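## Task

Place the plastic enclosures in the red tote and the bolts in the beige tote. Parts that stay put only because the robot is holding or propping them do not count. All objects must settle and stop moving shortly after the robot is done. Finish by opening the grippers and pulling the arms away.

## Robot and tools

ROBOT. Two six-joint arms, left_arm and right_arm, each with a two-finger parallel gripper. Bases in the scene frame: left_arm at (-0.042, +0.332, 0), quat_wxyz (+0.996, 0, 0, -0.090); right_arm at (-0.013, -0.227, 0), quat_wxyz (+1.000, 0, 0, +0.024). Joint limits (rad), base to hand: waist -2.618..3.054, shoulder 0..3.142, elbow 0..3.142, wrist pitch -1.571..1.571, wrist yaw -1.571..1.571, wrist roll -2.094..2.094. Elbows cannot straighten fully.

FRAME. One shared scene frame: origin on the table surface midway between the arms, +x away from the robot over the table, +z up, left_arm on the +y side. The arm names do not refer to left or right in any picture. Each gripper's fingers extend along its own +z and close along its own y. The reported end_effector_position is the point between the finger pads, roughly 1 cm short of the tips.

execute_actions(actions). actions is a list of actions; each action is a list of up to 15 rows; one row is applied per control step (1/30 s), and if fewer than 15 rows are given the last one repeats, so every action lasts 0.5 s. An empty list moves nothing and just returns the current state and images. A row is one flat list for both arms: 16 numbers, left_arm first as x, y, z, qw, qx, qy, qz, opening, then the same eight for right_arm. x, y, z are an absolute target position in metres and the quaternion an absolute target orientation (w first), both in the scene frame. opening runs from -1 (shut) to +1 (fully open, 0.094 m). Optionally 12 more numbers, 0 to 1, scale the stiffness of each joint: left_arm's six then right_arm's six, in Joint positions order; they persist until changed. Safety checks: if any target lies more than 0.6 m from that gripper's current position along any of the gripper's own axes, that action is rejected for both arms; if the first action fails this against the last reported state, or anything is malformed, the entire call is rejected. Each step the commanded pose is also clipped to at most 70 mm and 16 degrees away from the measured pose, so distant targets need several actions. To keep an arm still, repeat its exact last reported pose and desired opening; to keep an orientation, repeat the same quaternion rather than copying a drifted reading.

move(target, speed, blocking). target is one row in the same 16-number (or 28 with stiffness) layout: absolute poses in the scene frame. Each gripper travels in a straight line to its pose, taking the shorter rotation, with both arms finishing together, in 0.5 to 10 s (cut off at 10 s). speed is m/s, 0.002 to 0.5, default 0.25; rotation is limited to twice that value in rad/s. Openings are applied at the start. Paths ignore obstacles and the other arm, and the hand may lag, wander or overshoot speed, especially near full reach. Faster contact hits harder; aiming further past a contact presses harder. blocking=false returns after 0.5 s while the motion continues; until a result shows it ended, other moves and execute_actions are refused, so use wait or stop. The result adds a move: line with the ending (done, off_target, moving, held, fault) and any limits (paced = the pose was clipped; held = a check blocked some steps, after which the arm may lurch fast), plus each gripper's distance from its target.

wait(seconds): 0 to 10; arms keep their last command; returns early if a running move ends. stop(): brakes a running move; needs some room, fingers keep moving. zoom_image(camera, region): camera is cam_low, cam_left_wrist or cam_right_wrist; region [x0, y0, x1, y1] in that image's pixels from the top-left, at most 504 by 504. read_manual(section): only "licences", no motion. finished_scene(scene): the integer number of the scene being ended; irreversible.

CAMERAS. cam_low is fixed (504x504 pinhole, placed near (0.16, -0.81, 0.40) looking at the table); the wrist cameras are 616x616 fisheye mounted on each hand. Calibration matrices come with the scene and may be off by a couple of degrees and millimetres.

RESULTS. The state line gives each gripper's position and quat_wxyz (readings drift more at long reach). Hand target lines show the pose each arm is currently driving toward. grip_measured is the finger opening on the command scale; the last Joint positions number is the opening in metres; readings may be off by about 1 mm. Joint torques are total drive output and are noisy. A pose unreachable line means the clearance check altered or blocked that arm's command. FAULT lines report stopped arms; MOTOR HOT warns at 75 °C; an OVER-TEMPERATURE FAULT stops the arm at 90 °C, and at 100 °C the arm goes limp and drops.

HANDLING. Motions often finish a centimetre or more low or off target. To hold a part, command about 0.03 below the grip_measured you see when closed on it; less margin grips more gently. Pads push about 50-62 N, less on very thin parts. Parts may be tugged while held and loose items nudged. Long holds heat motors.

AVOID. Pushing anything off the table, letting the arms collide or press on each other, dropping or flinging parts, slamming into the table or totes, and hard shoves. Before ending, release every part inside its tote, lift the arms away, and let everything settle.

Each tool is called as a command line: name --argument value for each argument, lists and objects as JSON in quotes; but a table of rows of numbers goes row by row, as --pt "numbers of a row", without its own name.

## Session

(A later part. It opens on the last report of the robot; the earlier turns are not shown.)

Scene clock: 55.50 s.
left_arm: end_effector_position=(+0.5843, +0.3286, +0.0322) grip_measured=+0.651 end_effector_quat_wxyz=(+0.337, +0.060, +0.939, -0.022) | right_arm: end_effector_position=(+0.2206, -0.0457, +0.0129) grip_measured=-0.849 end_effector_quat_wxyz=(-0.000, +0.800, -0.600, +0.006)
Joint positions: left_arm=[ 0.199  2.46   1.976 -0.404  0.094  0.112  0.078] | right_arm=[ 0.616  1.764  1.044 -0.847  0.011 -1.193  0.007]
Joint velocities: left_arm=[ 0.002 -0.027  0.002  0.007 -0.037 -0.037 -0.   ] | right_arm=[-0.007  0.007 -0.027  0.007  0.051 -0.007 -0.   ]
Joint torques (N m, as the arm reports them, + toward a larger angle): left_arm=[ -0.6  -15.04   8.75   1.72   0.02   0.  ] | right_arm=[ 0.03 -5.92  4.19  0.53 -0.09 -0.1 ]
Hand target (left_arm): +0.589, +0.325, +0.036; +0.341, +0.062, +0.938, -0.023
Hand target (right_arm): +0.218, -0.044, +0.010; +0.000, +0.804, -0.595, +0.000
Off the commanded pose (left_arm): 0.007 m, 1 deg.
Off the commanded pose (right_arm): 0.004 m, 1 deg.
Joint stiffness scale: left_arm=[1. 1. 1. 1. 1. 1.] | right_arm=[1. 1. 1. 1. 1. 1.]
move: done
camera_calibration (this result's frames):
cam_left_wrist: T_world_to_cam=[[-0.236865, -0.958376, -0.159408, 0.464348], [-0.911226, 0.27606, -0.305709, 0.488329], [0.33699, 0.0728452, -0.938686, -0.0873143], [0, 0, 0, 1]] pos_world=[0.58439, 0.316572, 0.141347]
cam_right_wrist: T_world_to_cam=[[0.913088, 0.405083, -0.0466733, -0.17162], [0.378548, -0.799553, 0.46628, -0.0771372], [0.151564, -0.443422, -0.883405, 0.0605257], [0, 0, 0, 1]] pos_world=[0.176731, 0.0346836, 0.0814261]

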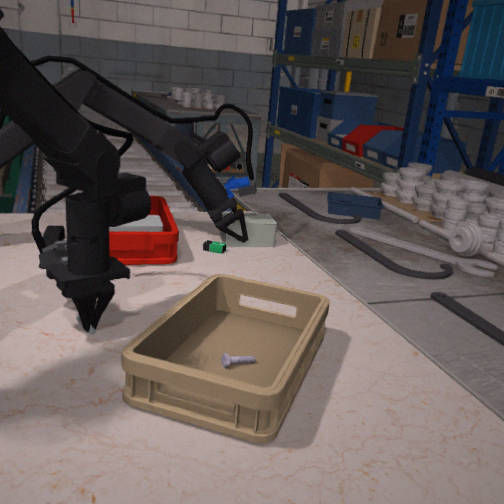

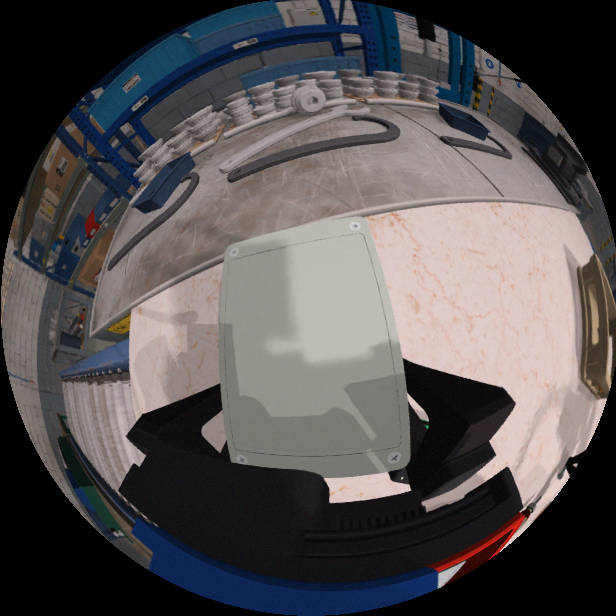

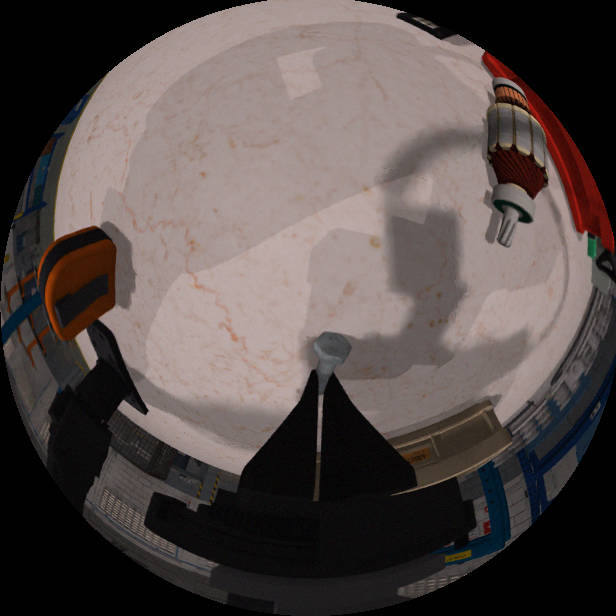

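execute_actions --actions '[]'

Scene clock: 56.27 s.
left_arm: end_effector_position=(+0.5843, +0.3286, +0.0322) grip_measured=+0.651 end_effector_quat_wxyz=(+0.337, +0.060, +0.939, -0.022) | right_arm: end_effector_position=(+0.2206, -0.0457, +0.0129) grip_measured=-0.849 end_effector_quat_wxyz=(-0.000, +0.800, -0.600, +0.006)
Joint positions: left_arm=[ 0.199  2.46   1.976 -0.404  0.094  0.112  0.078] | right_arm=[ 0.616  1.764  1.044 -0.847  0.011 -1.193  0.007]
Joint velocities: left_arm=[ 0.002 -0.007  0.002  0.007 -0.022 -0.037  0.   ] | right_arm=[ 0.002  0.007  0.007 -0.007 -0.066  0.037 -0.   ]
Joint torques (N m, as the arm reports them, + toward a larger angle): left_arm=[ -0.61 -14.89   8.53   1.7    0.02   0.02] | right_arm=[ 0.05 -5.92  4.19  0.53 -0.1  -0.1 ]
Hand target (left_arm): +0.589, +0.325, +0.036; +0.341, +0.062, +0.938, -0.023
Hand target (right_arm): +0.218, -0.044, +0.010; +0.000, +0.804, -0.595, +0.000
Off the commanded pose (left_arm): 0.007 m, 1 deg.
Off the commanded pose (right_arm): 0.004 m, 1 deg.
Joint stiffness scale: left_arm=[1. 1. 1. 1. 1. 1.] | right_arm=[1. 1. 1. 1. 1. 1.]
camera_calibration (this result's frames):
cam_left_wrist: T_world_to_cam=[[-0.236865, -0.958376, -0.159408, 0.464348], [-0.911226, 0.27606, -0.305709, 0.488329], [0.33699, 0.0728452, -0.938686, -0.0873143], [0, 0, 0, 1]] pos_world=[0.58439, 0.316572, 0.141347]
cam_right_wrist: T_world_to_cam=[[0.913088, 0.405083, -0.0466733, -0.17162], [0.378548, -0.799553, 0.46628, -0.0771372], [0.151564, -0.443422, -0.883405, 0.0605257], [0, 0, 0, 1]] pos_world=[0.176731, 0.0346836, 0.0814261]

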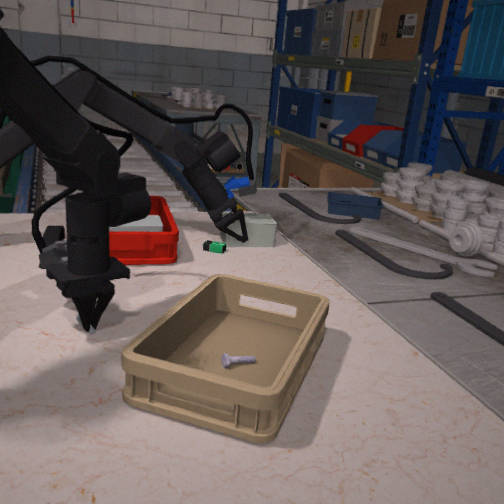

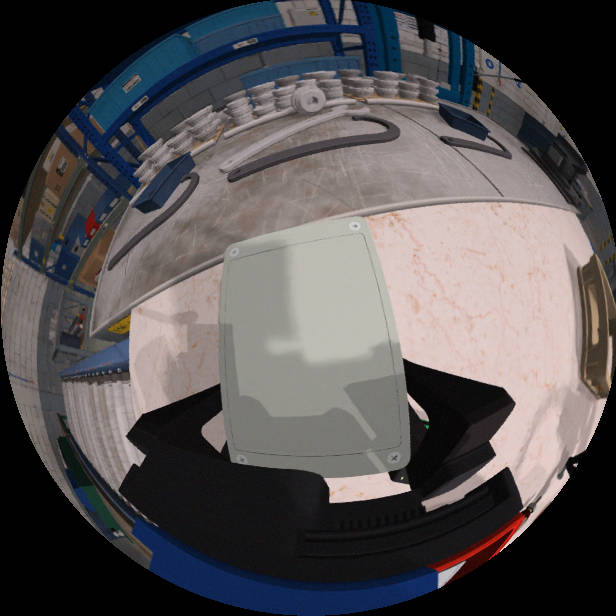

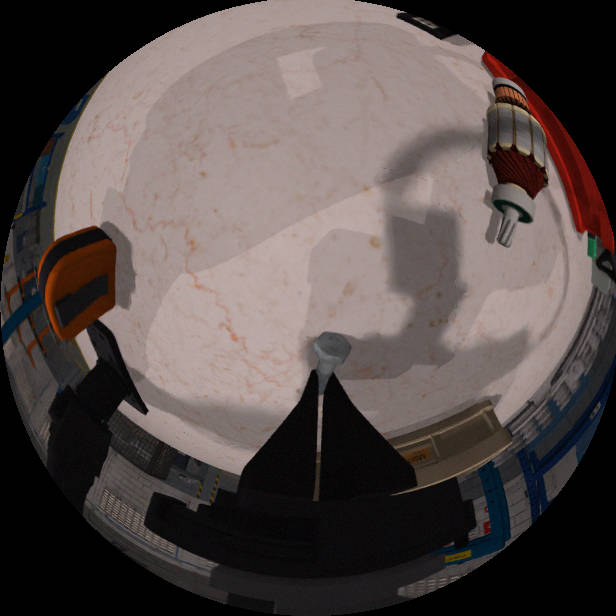

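move --target '[0.565,0.33,0.16,0.3413,0.0623,0.9376,-0.0227,0.62,0.218,-0.0445,0.14,0,-0.8039,0.5948,0,-0.885]' --speed 0.2

Scene clock: 57.80 s.
left_arm: end_effector_position=(+0.5630, +0.3282, +0.1569) grip_measured=+0.651 end_effector_quat_wxyz=(+0.338, +0.060, +0.939, -0.022) | right_arm: end_effector_position=(+0.2166, -0.0488, +0.1271) grip_measured=-0.860 end_effector_quat_wxyz=(+0.019, +0.800, -0.599, +0.001)
Joint positions: left_arm=[ 0.199  2.311  2.211 -0.784  0.094  0.113  0.078] | right_arm=[ 0.616  1.675  1.411 -1.344  0.011 -1.193  0.007]
Joint velocities: left_arm=[ 0.012  0.007 -0.012 -0.037 -0.007  0.037 -0.001] | right_arm=[-0.012  0.002  0.007 -0.095  0.007 -0.007 -0.   ]
Joint torques (N m, as the arm reports them, + toward a larger angle): left_arm=[  0.38 -14.31   8.17   1.72   0.09   0.06] | right_arm=[ 0.04 -7.48  7.8   0.29 -0.1  -0.1 ]
Hand target (left_arm): +0.565, +0.330, +0.160; +0.342, +0.062, +0.937, -0.023
Hand target (right_arm): +0.218, -0.045, +0.140; +0.000, +0.804, -0.595, +0.000
Off the commanded pose (left_arm): 0.004 m, 0 deg.
Off the commanded pose (right_arm): 0.014 m, 2 deg.
Joint stiffness scale: left_arm=[1. 1. 1. 1. 1. 1.] | right_arm=[1. 1. 1. 1. 1. 1.]
move: off_target (right_arm)
camera_calibration (this result's frames):
cam_left_wrist: T_world_to_cam=[[-0.236654, -0.958258, -0.160424, 0.478805], [-0.910198, 0.27642, -0.308433, 0.506923], [0.339903, 0.0730259, -0.937621, 0.0350413], [0, 0, 0, 1]] pos_world=[0.562801, 0.316136, 0.266019]
cam_right_wrist: T_world_to_cam=[[0.910925, 0.403393, -0.0865423, -0.155937], [0.393813, -0.787629, 0.473869, -0.135031], [0.122992, -0.46574, -0.876333, 0.164787], [0, 0, 0, 1]] pos_world=[0.174957, 0.0332977, 0.1949]

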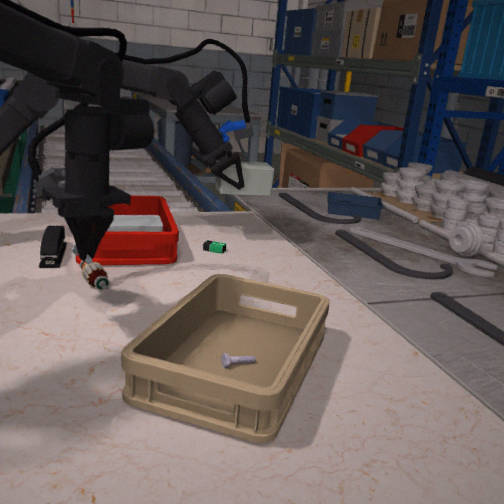

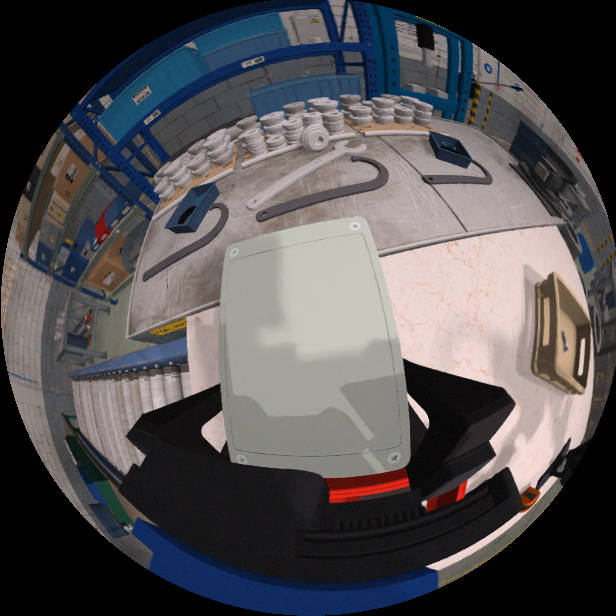

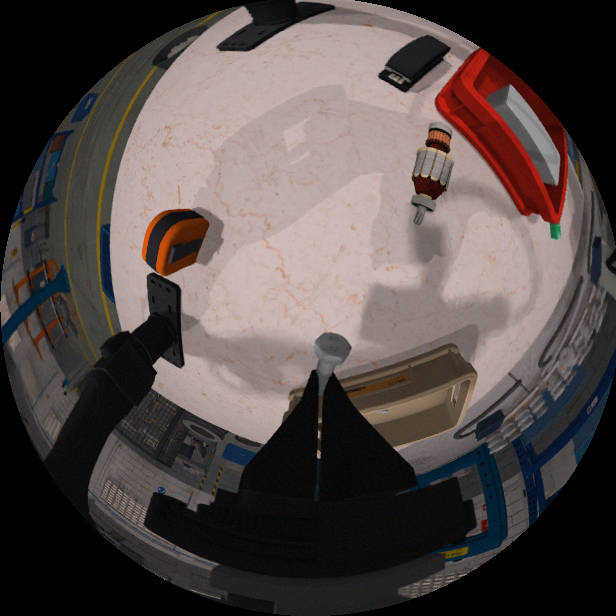

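move --target '[0.322,0.412,0.165,0.3577,0.0570,0.9318,-0.0219,0.62,0.352,-0.238,0.14,0,-0.8039,0.5948,0,-0.885]' --speed 0.3

Scene clock: 60.00 s.
left_arm: end_effector_position=(+0.3262, +0.4194, +0.1655) grip_measured=+0.651 end_effector_quat_wxyz=(+0.354, +0.052, +0.934, -0.017) | right_arm: end_effector_position=(+0.3462, -0.2429, +0.1321) grip_measured=-0.860 end_effector_quat_wxyz=(+0.011, +0.799, -0.601, -0.005)
Joint positions: left_arm=[ 0.553  1.401  1.063 -0.567  0.309  0.376  0.078] | right_arm=[-0.089  1.929  1.747 -1.408  0.013 -1.895  0.007]
Joint velocities: left_arm=[ 0.007 -0.027 -0.007 -0.007  0.11  -0.007 -0.   ] | right_arm=[-0.002  0.012 -0.012 -0.007 -0.007  0.066  0.001]
Joint torques (N m, as the arm reports them, + toward a larger angle): left_arm=[ 0.36 -6.91  6.12  1.77  0.24  0.09] | right_arm=[ 0.01 -7.84  8.04  0.26 -0.12 -0.1 ]
Hand target (left_arm): +0.324, +0.417, +0.167; +0.360, +0.057, +0.931, -0.020
Hand target (right_arm): +0.349, -0.240, +0.139; +0.002, +0.804, -0.595, -0.004
Off the commanded pose (left_arm): 0.009 m, 1 deg.
Off the commanded pose (right_arm): 0.011 m, 2 deg.
Joint stiffness scale: left_arm=[1. 1. 1. 1. 1. 1.] | right_arm=[1. 1. 1. 1. 1. 1.]
move: off_target (right_arm)
camera_calibration (this result's frames):
cam_left_wrist: T_world_to_cam=[[-0.213056, -0.962302, -0.169063, 0.506964], [-0.904519, 0.259688, -0.338242, 0.278962], [0.369394, 0.0808561, -0.925748, 0.102043], [0, 0, 0, 1]] pos_world=[0.322644, 0.407158, 0.274532]
cam_right_wrist: T_world_to_cam=[[0.912295, 0.402342, -0.0764142, -0.197354], [0.39043, -0.798142, 0.458839, -0.340705], [0.123621, -0.448431, -0.885227, 0.0680522], [0, 0, 0, 1]] pos_world=[0.304654, -0.162011, 0.20149]

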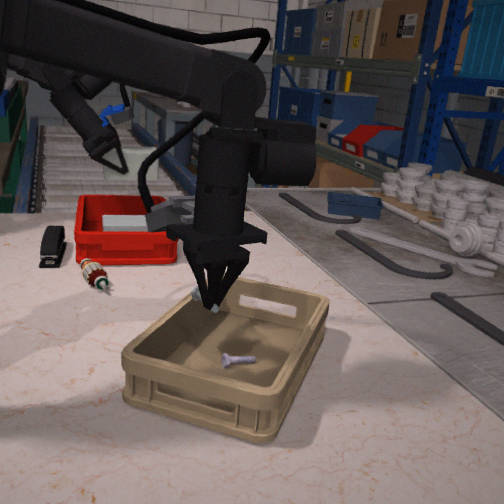

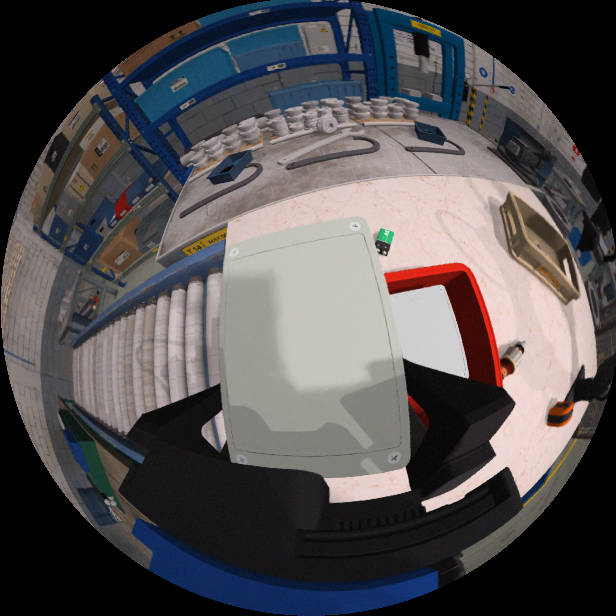

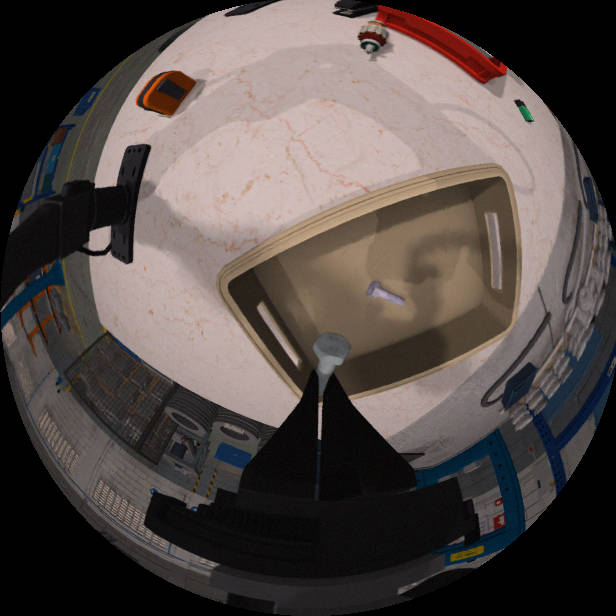

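move --target '[0.324,0.403,0.115,0.3577,0.0570,0.9318,-0.0219,0.62,0.356,-0.232,0.06,0,-0.8039,0.5948,0,-0.885]' --speed 0.12

Scene clock: 62.63 s.
left_arm: end_effector_position=(+0.3226, +0.4062, +0.1187) grip_measured=+0.651 end_effector_quat_wxyz=(+0.358, +0.058, +0.932, -0.017) | right_arm: end_effector_position=(+0.3561, -0.2379, +0.0590) grip_measured=-0.860 end_effector_quat_wxyz=(+0.006, +0.804, -0.595, +0.002)
Joint positions: left_arm=[ 0.516  1.401  0.866 -0.353  0.293  0.355  0.078] | right_arm=[-0.075  1.975  1.52  -1.12   0.012 -1.895  0.007]
Joint velocities: left_arm=[ 0.002 -0.007 -0.012 -0.022 -0.037 -0.037 -0.001] | right_arm=[ 0.002 -0.022  0.007  0.051 -0.022 -0.081 -0.   ]
Joint torques (N m, as the arm reports them, + toward a larger angle): left_arm=[-0.67 -4.83  6.06  1.97  0.14 -0.12] | right_arm=[ 0.8  -8.57  4.9   0.46 -0.11  0.11]
Hand target (left_arm): +0.324, +0.403, +0.115; +0.357, +0.057, +0.932, -0.022
Hand target (right_arm): +0.356, -0.232, +0.060; +0.000, +0.804, -0.595, -0.000
Off the commanded pose (left_arm): 0.005 m, 1 deg.
Off the commanded pose (right_arm): 0.006 m, 1 deg.
Joint stiffness scale: left_arm=[1. 1. 1. 1. 1. 1.] | right_arm=[1. 1. 1. 1. 1. 1.]
move: done
camera_calibration (this result's frames):
cam_left_wrist: T_world_to_cam=[[-0.222529, -0.959221, -0.174289, 0.488035], [-0.89814, 0.271242, -0.346082, 0.25745], [0.379244, 0.0795224, -0.921873, 0.0580214], [0, 0, 0, 1]] pos_world=[0.317824, 0.393688, 0.227646]
cam_right_wrist: T_world_to_cam=[[0.907247, 0.415864, -0.0629313, -0.209772], [0.395387, -0.792239, 0.464788, -0.307752], [0.143432, -0.446559, -0.883183, -0.00235898], [0, 0, 0, 1]] pos_world=[0.312334, -0.15763, 0.127755]

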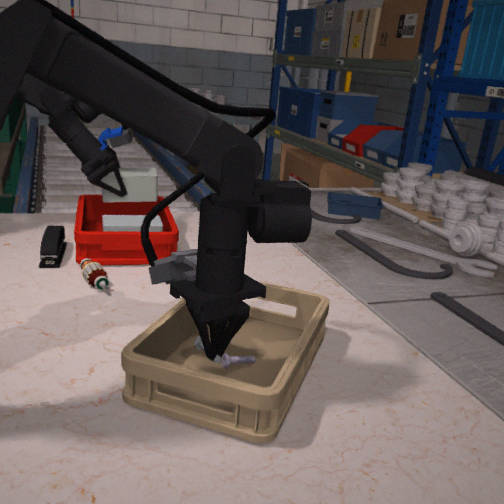

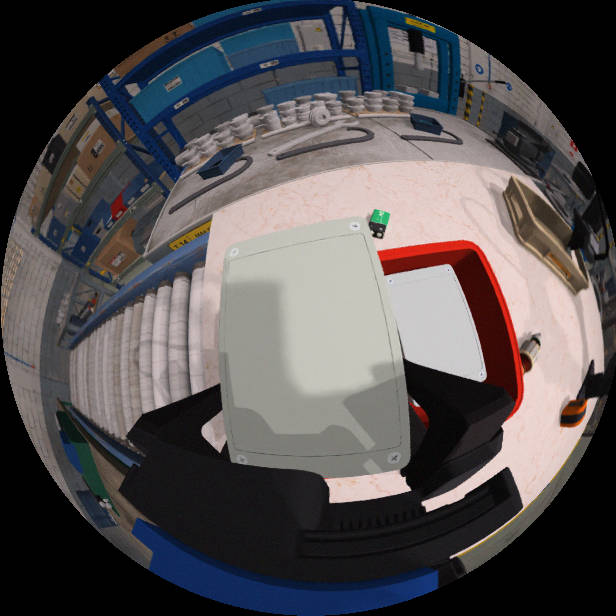

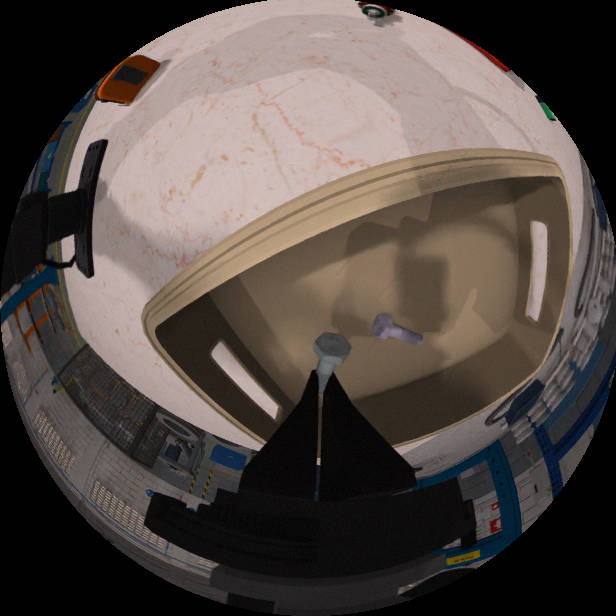

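move --target '[0.329,0.407,0.042,0.3577,0.0570,0.9318,-0.0219,0.62,0.356,-0.232,0.026,0,-0.8039,0.5948,0,-0.885]' --speed 0.07

Scene clock: 64.93 s.
left_arm: end_effector_position=(+0.3298, +0.4090, +0.0440) grip_measured=+0.651 end_effector_quat_wxyz=(+0.357, +0.057, +0.932, -0.017) | right_arm: end_effector_position=(+0.3578, -0.2379, +0.0282) grip_measured=-0.860 end_effector_quat_wxyz=(+0.003, +0.804, -0.595, +0.006)
Joint positions: left_arm=[ 0.516  1.582  0.7   -0.009  0.292  0.354  0.078] | right_arm=[-0.075  2.004  1.434 -0.995  0.012 -1.895  0.007]
Joint velocities: left_arm=[ 0.002  0.012 -0.012  0.022 -0.051  0.022 -0.   ] | right_arm=[-0.002  0.007  0.002 -0.051  0.066  0.007  0.001]
Joint torques (N m, as the arm reports them, + toward a larger angle): left_arm=[-0.05 -6.07  5.    1.88  0.19  0.  ] | right_arm=[ 0.79 -8.2   4.49  0.48 -0.1   0.11]
Hand target (left_arm): +0.329, +0.407, +0.041; +0.358, +0.057, +0.932, -0.022
Hand target (right_arm): +0.356, -0.232, +0.026; +0.000, +0.804, -0.595, +0.000
Off the commanded pose (left_arm): 0.003 m, 1 deg.
Off the commanded pose (right_arm): 0.007 m, 1 deg.
Joint stiffness scale: left_arm=[1. 1. 1. 1. 1. 1.] | right_arm=[1. 1. 1. 1. 1. 1.]
move: done
camera_calibration (this result's frames):
cam_left_wrist: T_world_to_cam=[[-0.221971, -0.959543, -0.17322, 0.479194], [-0.899737, 0.270031, -0.342864, 0.238187], [0.375768, 0.0797466, -0.923276, -0.0126696], [0, 0, 0, 1]] pos_world=[0.325434, 0.3965, 0.152974]
cam_right_wrist: T_world_to_cam=[[0.907868, 0.415847, -0.0533625, -0.213732], [0.3904, -0.792102, 0.469214, -0.292446], [0.152853, -0.446817, -0.881471, -0.0333222], [0, 0, 0, 1]] pos_world=[0.313305, -0.157657, 0.0964422]

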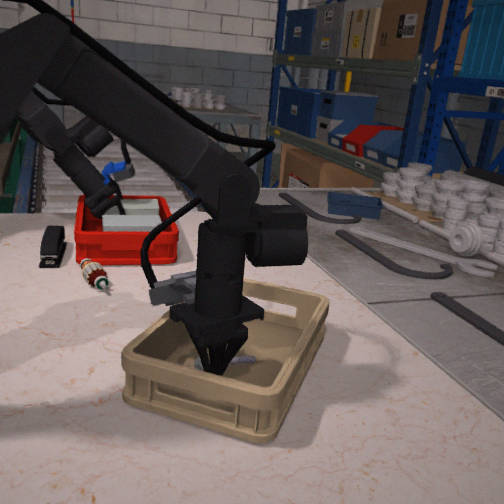

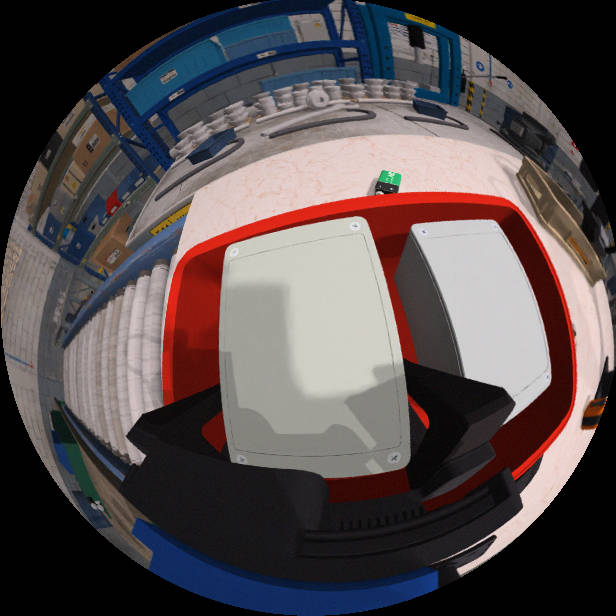

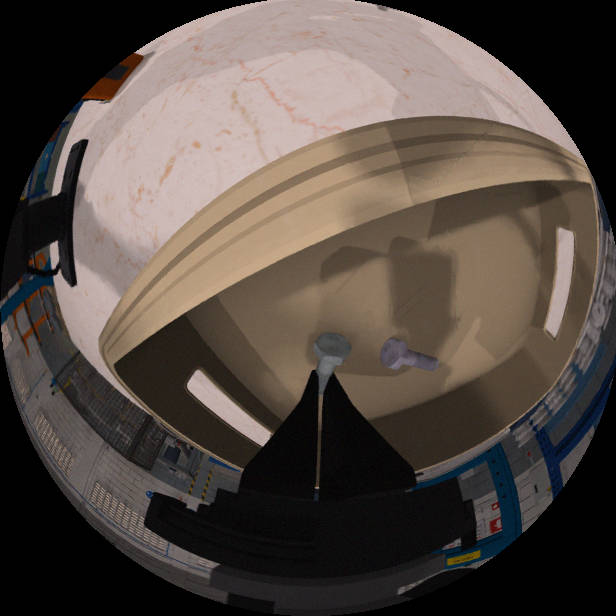

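move --target '[0.329,0.407,0.036,0.3577,0.0570,0.9318,-0.0219,0.62,0.356,-0.232,0.020,0,-0.8039,0.5948,0,-0.885]' --speed 0.03

execute_actions --actions '[[[0.329,0.407,0.036,0.3577,0.0570,0.9318,-0.0219,0.86,0.356,-0.232,0.020,0,-0.8039,0.5948,0,-0.4]]]'

Scene clock: 66.00 s.
left_arm: end_effector_position=(+0.3305, +0.4093, +0.0404) grip_measured=+0.651 end_effector_quat_wxyz=(+0.359, +0.057, +0.931, -0.016) | right_arm: end_effector_position=(+0.3583, -0.2380, +0.0249) grip_measured=-0.860 end_effector_quat_wxyz=(+0.001, +0.804, -0.595, +0.009)
Joint positions: left_arm=[0.516 1.594 0.689 0.02  0.291 0.354 0.078] | right_arm=[-0.075  2.004  1.42  -0.974  0.012 -1.895  0.007]
Joint velocities: left_arm=[ 0.007 -0.002 -0.002  0.007 -0.066 -0.095 -0.001] | right_arm=[-0.007 -0.007  0.002 -0.007  0.007 -0.066  0.001]
Joint torques (N m, as the arm reports them, + toward a larger angle): left_arm=[-0.15 -6.12  4.85  1.87  0.22 -0.04] | right_arm=[ 0.79 -7.66  4.51  0.48 -0.1   0.12]
Hand target (left_arm): +0.329, +0.407, +0.036; +0.357, +0.057, +0.932, -0.022
Hand target (right_arm): +0.356, -0.232, +0.020; +0.000, +0.804, -0.595, -0.000
Off the commanded pose (left_arm): 0.005 m, 1 deg.
Off the commanded pose (right_arm): 0.008 m, 1 deg.
Joint stiffness scale: left_arm=[1. 1. 1. 1. 1. 1.] | right_arm=[1. 1. 1. 1. 1. 1.]
move: done
camera_calibration (this result's frames):
cam_left_wrist: T_world_to_cam=[[-0.220749, -0.959196, -0.176673, 0.478591], [-0.897847, 0.270606, -0.347336, 0.236772], [0.380972, 0.081951, -0.920948, -0.0190252], [0, 0, 0, 1]] pos_world=[0.325482, 0.396549, 0.149272]
cam_right_wrist: T_world_to_cam=[[0.908195, 0.415838, -0.0475498, -0.214565], [0.38735, -0.792019, 0.471876, -0.290009], [0.158563, -0.446973, -0.880382, -0.0384545], [0, 0, 0, 1]] pos_world=[0.3133, -0.157656, 0.0927911]

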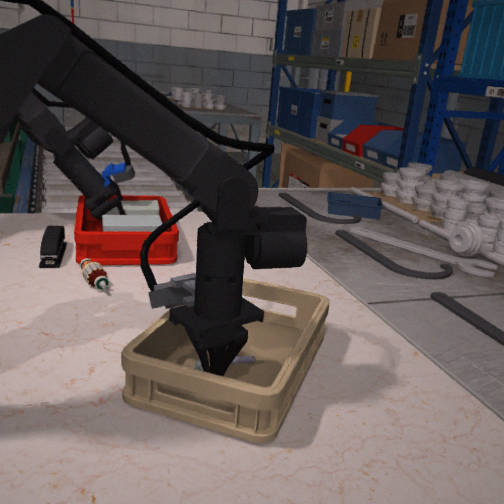

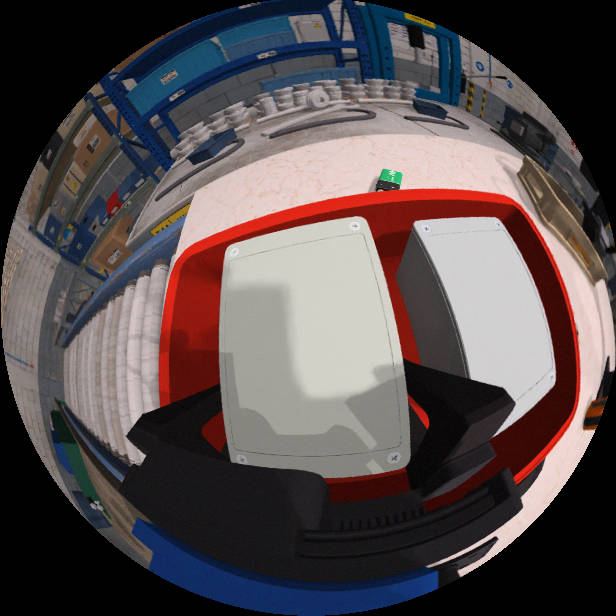

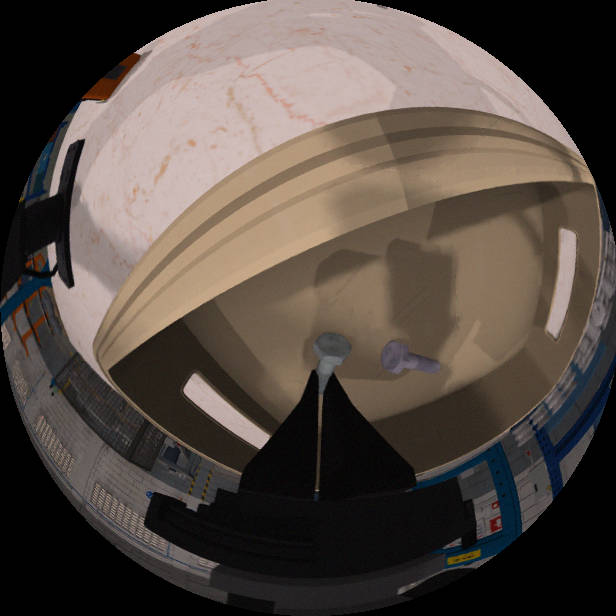

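Scene clock: 66.50 s.
left_arm: end_effector_position=(+0.3332, +0.4102, +0.0428) grip_measured=+0.857 end_effector_quat_wxyz=(+0.366, +0.058, +0.929, -0.013) | right_arm: end_effector_position=(+0.3585, -0.2380, +0.0249) grip_measured=-0.402 end_effector_quat_wxyz=(+0.001, +0.804, -0.595, +0.009)
Joint positions: left_arm=[0.516 1.594 0.689 0.035 0.291 0.354 0.087] | right_arm=[-0.075  2.004  1.42  -0.974  0.012 -1.895  0.028]
Joint velocities: left_arm=[-0.012 -0.012  0.007 -0.022  0.007  0.037 -0.   ] | right_arm=[ 0.002 -0.007 -0.002  0.066  0.022  0.022  0.001]
Joint torques (N m, as the arm reports them, + toward a larger angle): left_arm=[-0.08 -6.12  4.83  1.72  0.18 -0.01] | right_arm=[ 0.81 -7.64  4.49  0.49 -0.1   0.12]
Hand target (left_arm): +0.329, +0.407, +0.036; +0.358, +0.057, +0.932, -0.022
Hand target (right_arm): +0.356, -0.232, +0.020; +0.000, +0.804, -0.595, +0.000
Off the commanded pose (left_arm): 0.009 m, 1 deg.
Off the commanded pose (right_arm): 0.008 m, 1 deg.
Joint stiffness scale: left_arm=[1. 1. 1. 1. 1. 1.] | right_arm=[1. 1. 1. 1. 1. 1.]
camera_calibration (this result's frames):
cam_left_wrist: T_world_to_cam=[[-0.21808, -0.958264, -0.184857, 0.479617], [-0.892631, 0.272428, -0.359155, 0.23783], [0.394526, 0.0866841, -0.914787, -0.0246514], [0, 0, 0, 1]] pos_world=[0.326615, 0.396945, 0.151528]
cam_right_wrist: T_world_to_cam=[[0.908231, 0.415837, -0.0468658, -0.214765], [0.38699, -0.792009, 0.472187, -0.289964], [0.159235, -0.446992, -0.880252, -0.0387331], [0, 0, 0, 1]] pos_world=[0.313437, -0.15766, 0.0927574]

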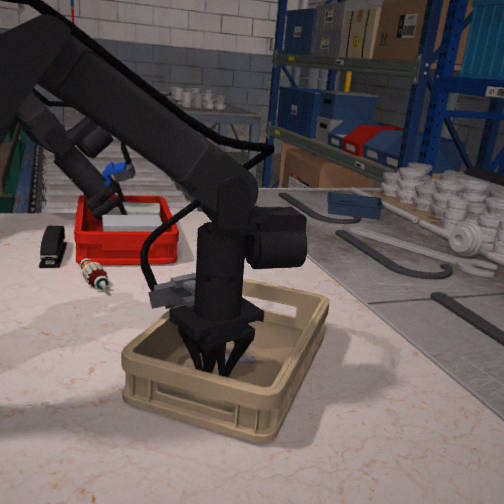

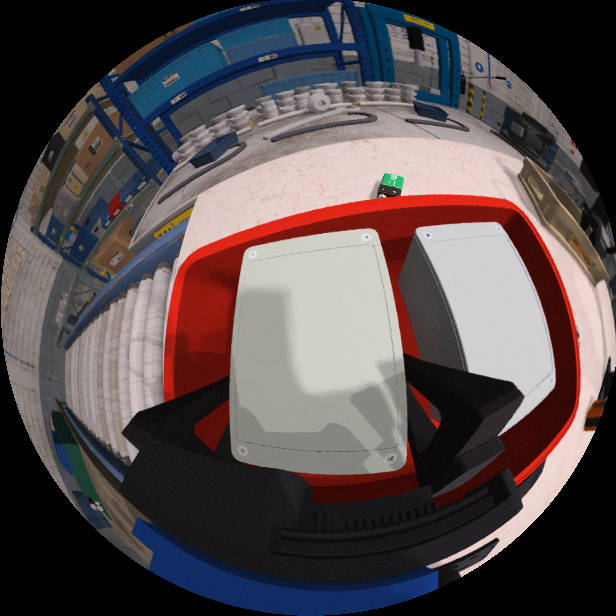

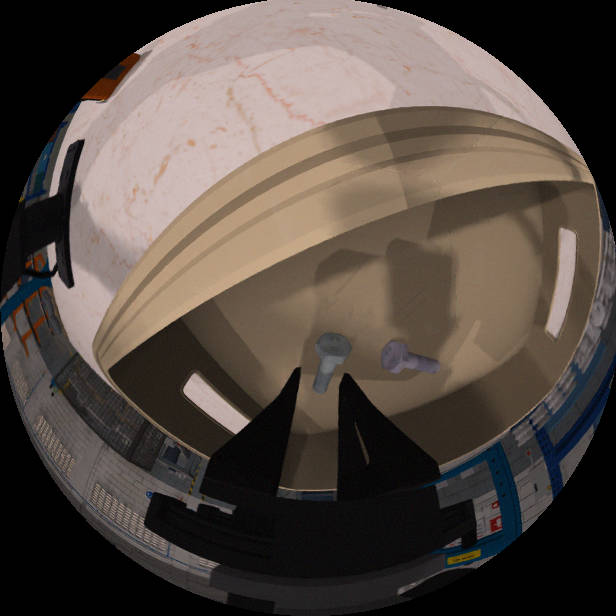

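Both released. Lift straight up.

move --target '[0.325,0.407,0.17,0.3577,0.0570,0.9318,-0.0219,0.9,0.352,-0.232,0.15,0,-0.8039,0.5948,0,-0.4]' --speed 0.2

Scene clock: 68.07 s.
left_arm: end_effector_position=(+0.3261, +0.4071, +0.1675) grip_measured=+0.897 end_effector_quat_wxyz=(+0.360, +0.058, +0.931, -0.017) | right_arm: end_effector_position=(+0.3504, -0.2377, +0.1379) grip_measured=-0.402 end_effector_quat_wxyz=(+0.012, +0.804, -0.595, -0.007)
Joint positions: left_arm=[ 0.516  1.374  1.04  -0.55   0.295  0.354  0.089] | right_arm=[-0.075  1.953  1.803 -1.446  0.012 -1.895  0.028]
Joint velocities: left_arm=[-0.012 -0.017  0.017 -0.022 -0.007  0.022 -0.001] | right_arm=[ 0.002  0.022 -0.002  0.037 -0.022 -0.007 -0.001]
Joint torques (N m, as the arm reports them, + toward a larger angle): left_arm=[ 0.49 -5.78  7.77  1.56  0.21 -0.01] | right_arm=[ 0.78 -9.09  7.72  0.24 -0.1   0.11]
Hand target (left_arm): +0.324, +0.407, +0.171; +0.358, +0.057, +0.932, -0.022
Hand target (right_arm): +0.352, -0.232, +0.150; -0.000, +0.804, -0.595, +0.000
Off the commanded pose (left_arm): 0.003 m, 1 deg.
Off the commanded pose (right_arm): 0.013 m, 2 deg.
Joint stiffness scale: left_arm=[1. 1. 1. 1. 1. 1.] | right_arm=[1. 1. 1. 1. 1. 1.]
move: off_target (right_arm)
camera_calibration (this result's frames):
cam_left_wrist: T_world_to_cam=[[-0.222492, -0.959088, -0.175063, 0.498274], [-0.896576, 0.271815, -0.349669, 0.277065], [0.382948, 0.0791586, -0.920372, 0.100368], [0, 0, 0, 1]] pos_world=[0.320836, 0.394633, 0.276487]
cam_right_wrist: T_world_to_cam=[[0.905792, 0.415904, -0.0810233, -0.196671], [0.404694, -0.792493, 0.456264, -0.344179], [0.125551, -0.44607, -0.886148, 0.0749919], [0, 0, 0, 1]] pos_world=[0.308015, -0.157512, 0.207556]

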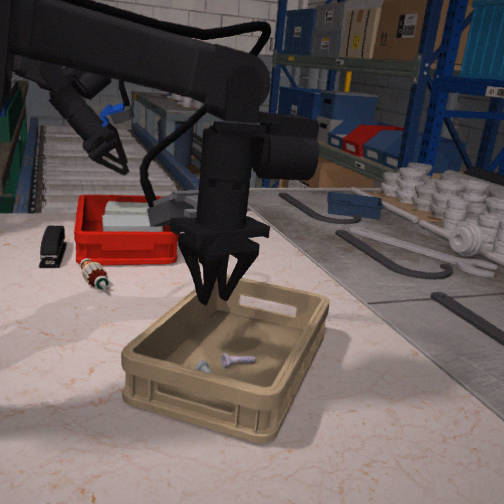

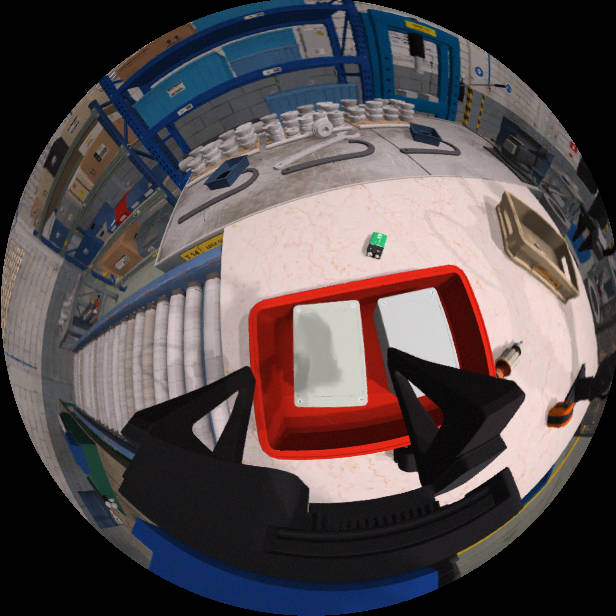

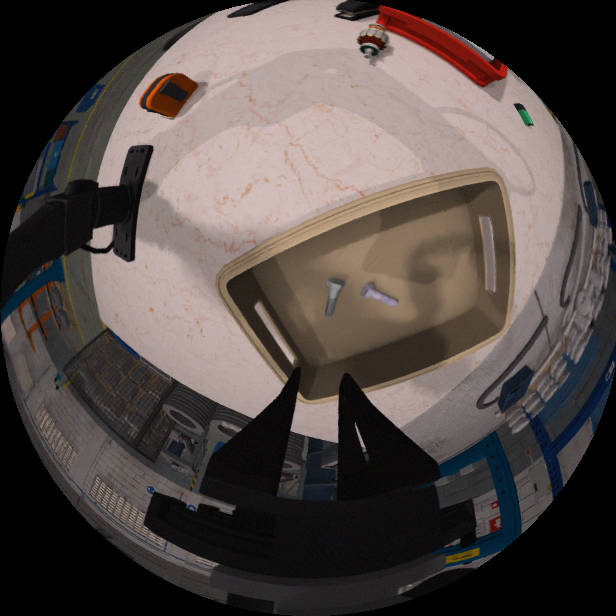

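move --target '[0.17,0.36,0.24,0.3577,0.0570,0.9318,-0.0219,0.9,0.17,-0.2,0.24,0,-0.8039,0.5948,0,0.5]' --speed 0.35

Scene clock: 69.67 s.
left_arm: end_effector_position=(+0.1724, +0.3642, +0.2375) grip_measured=+0.897 end_effector_quat_wxyz=(+0.357, +0.055, +0.932, -0.019) | right_arm: end_effector_position=(+0.1731, -0.2015, +0.2426) grip_measured=+0.499 end_effector_quat_wxyz=(-0.095, +0.796, -0.588, +0.105)
Joint positions: left_arm=[ 0.61   0.815  1.049 -1.149  0.353  0.427  0.089] | right_arm=[ 0.093  1.101  1.389 -1.576  0.011 -1.73   0.07 ]
Joint velocities: left_arm=[ 0.007  0.002 -0.007 -0.066 -0.007 -0.022 -0.   ] | right_arm=[ 0.012 -0.002 -0.012 -0.022 -0.007  0.066 -0.   ]
Joint torques (N m, as the arm reports them, + toward a larger angle): left_arm=[ 0.94 -0.19  7.05  1.46  0.28  0.08] | right_arm=[ 0.84 -1.36  4.31  0.9  -0.06  0.13]
Hand target (left_arm): +0.168, +0.362, +0.241; +0.358, +0.057, +0.932, -0.021
Hand target (right_arm): +0.171, -0.198, +0.240; -0.096, +0.796, -0.589, +0.098
Off the commanded pose (left_arm): 0.005 m, 0 deg.
Off the commanded pose (right_arm): 0.004 m, 16 deg; orientation clipped at the last step of the last action.
Joint stiffness scale: left_arm=[1. 1. 1. 1. 1. 1.] | right_arm=[1. 1. 1. 1. 1. 1.]
joint sent to its limit (right arm) — the command would take joint 4 (wrist pitch) past its lower limit, so that joint was sent only as far as its limit.
move: off_target (right_arm); limits=paced
camera_calibration (this result's frames):
cam_left_wrist: T_world_to_cam=[[-0.219552, -0.960848, -0.169019, 0.433857], [-0.899859, 0.266373, -0.345397, 0.176959], [0.376896, 0.0762602, -0.923111, 0.229787], [0, 0, 0, 1]] pos_world=[0.167886, 0.35221, 0.34657]
cam_right_wrist: T_world_to_cam=[[0.884617, 0.414881, 0.212902, -0.110552], [0.253886, -0.81146, 0.526379, -0.286199], [0.391146, -0.411591, -0.823163, 0.151904], [0, 0, 0, 1]] pos_world=[0.111041, -0.12385, 0.299228]

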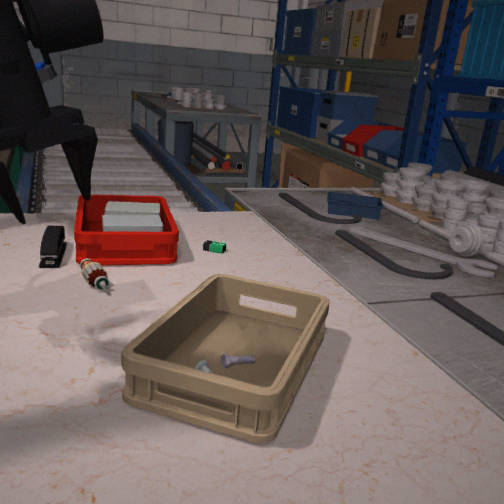

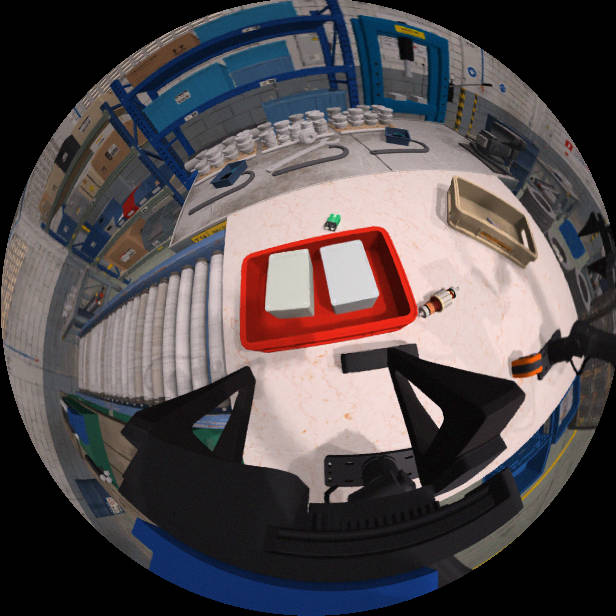

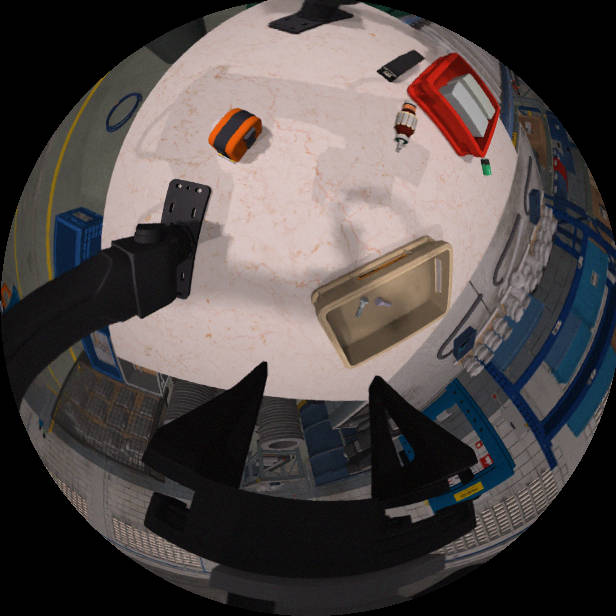

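finished_scene --scene 1

The scene is finished: the task was done.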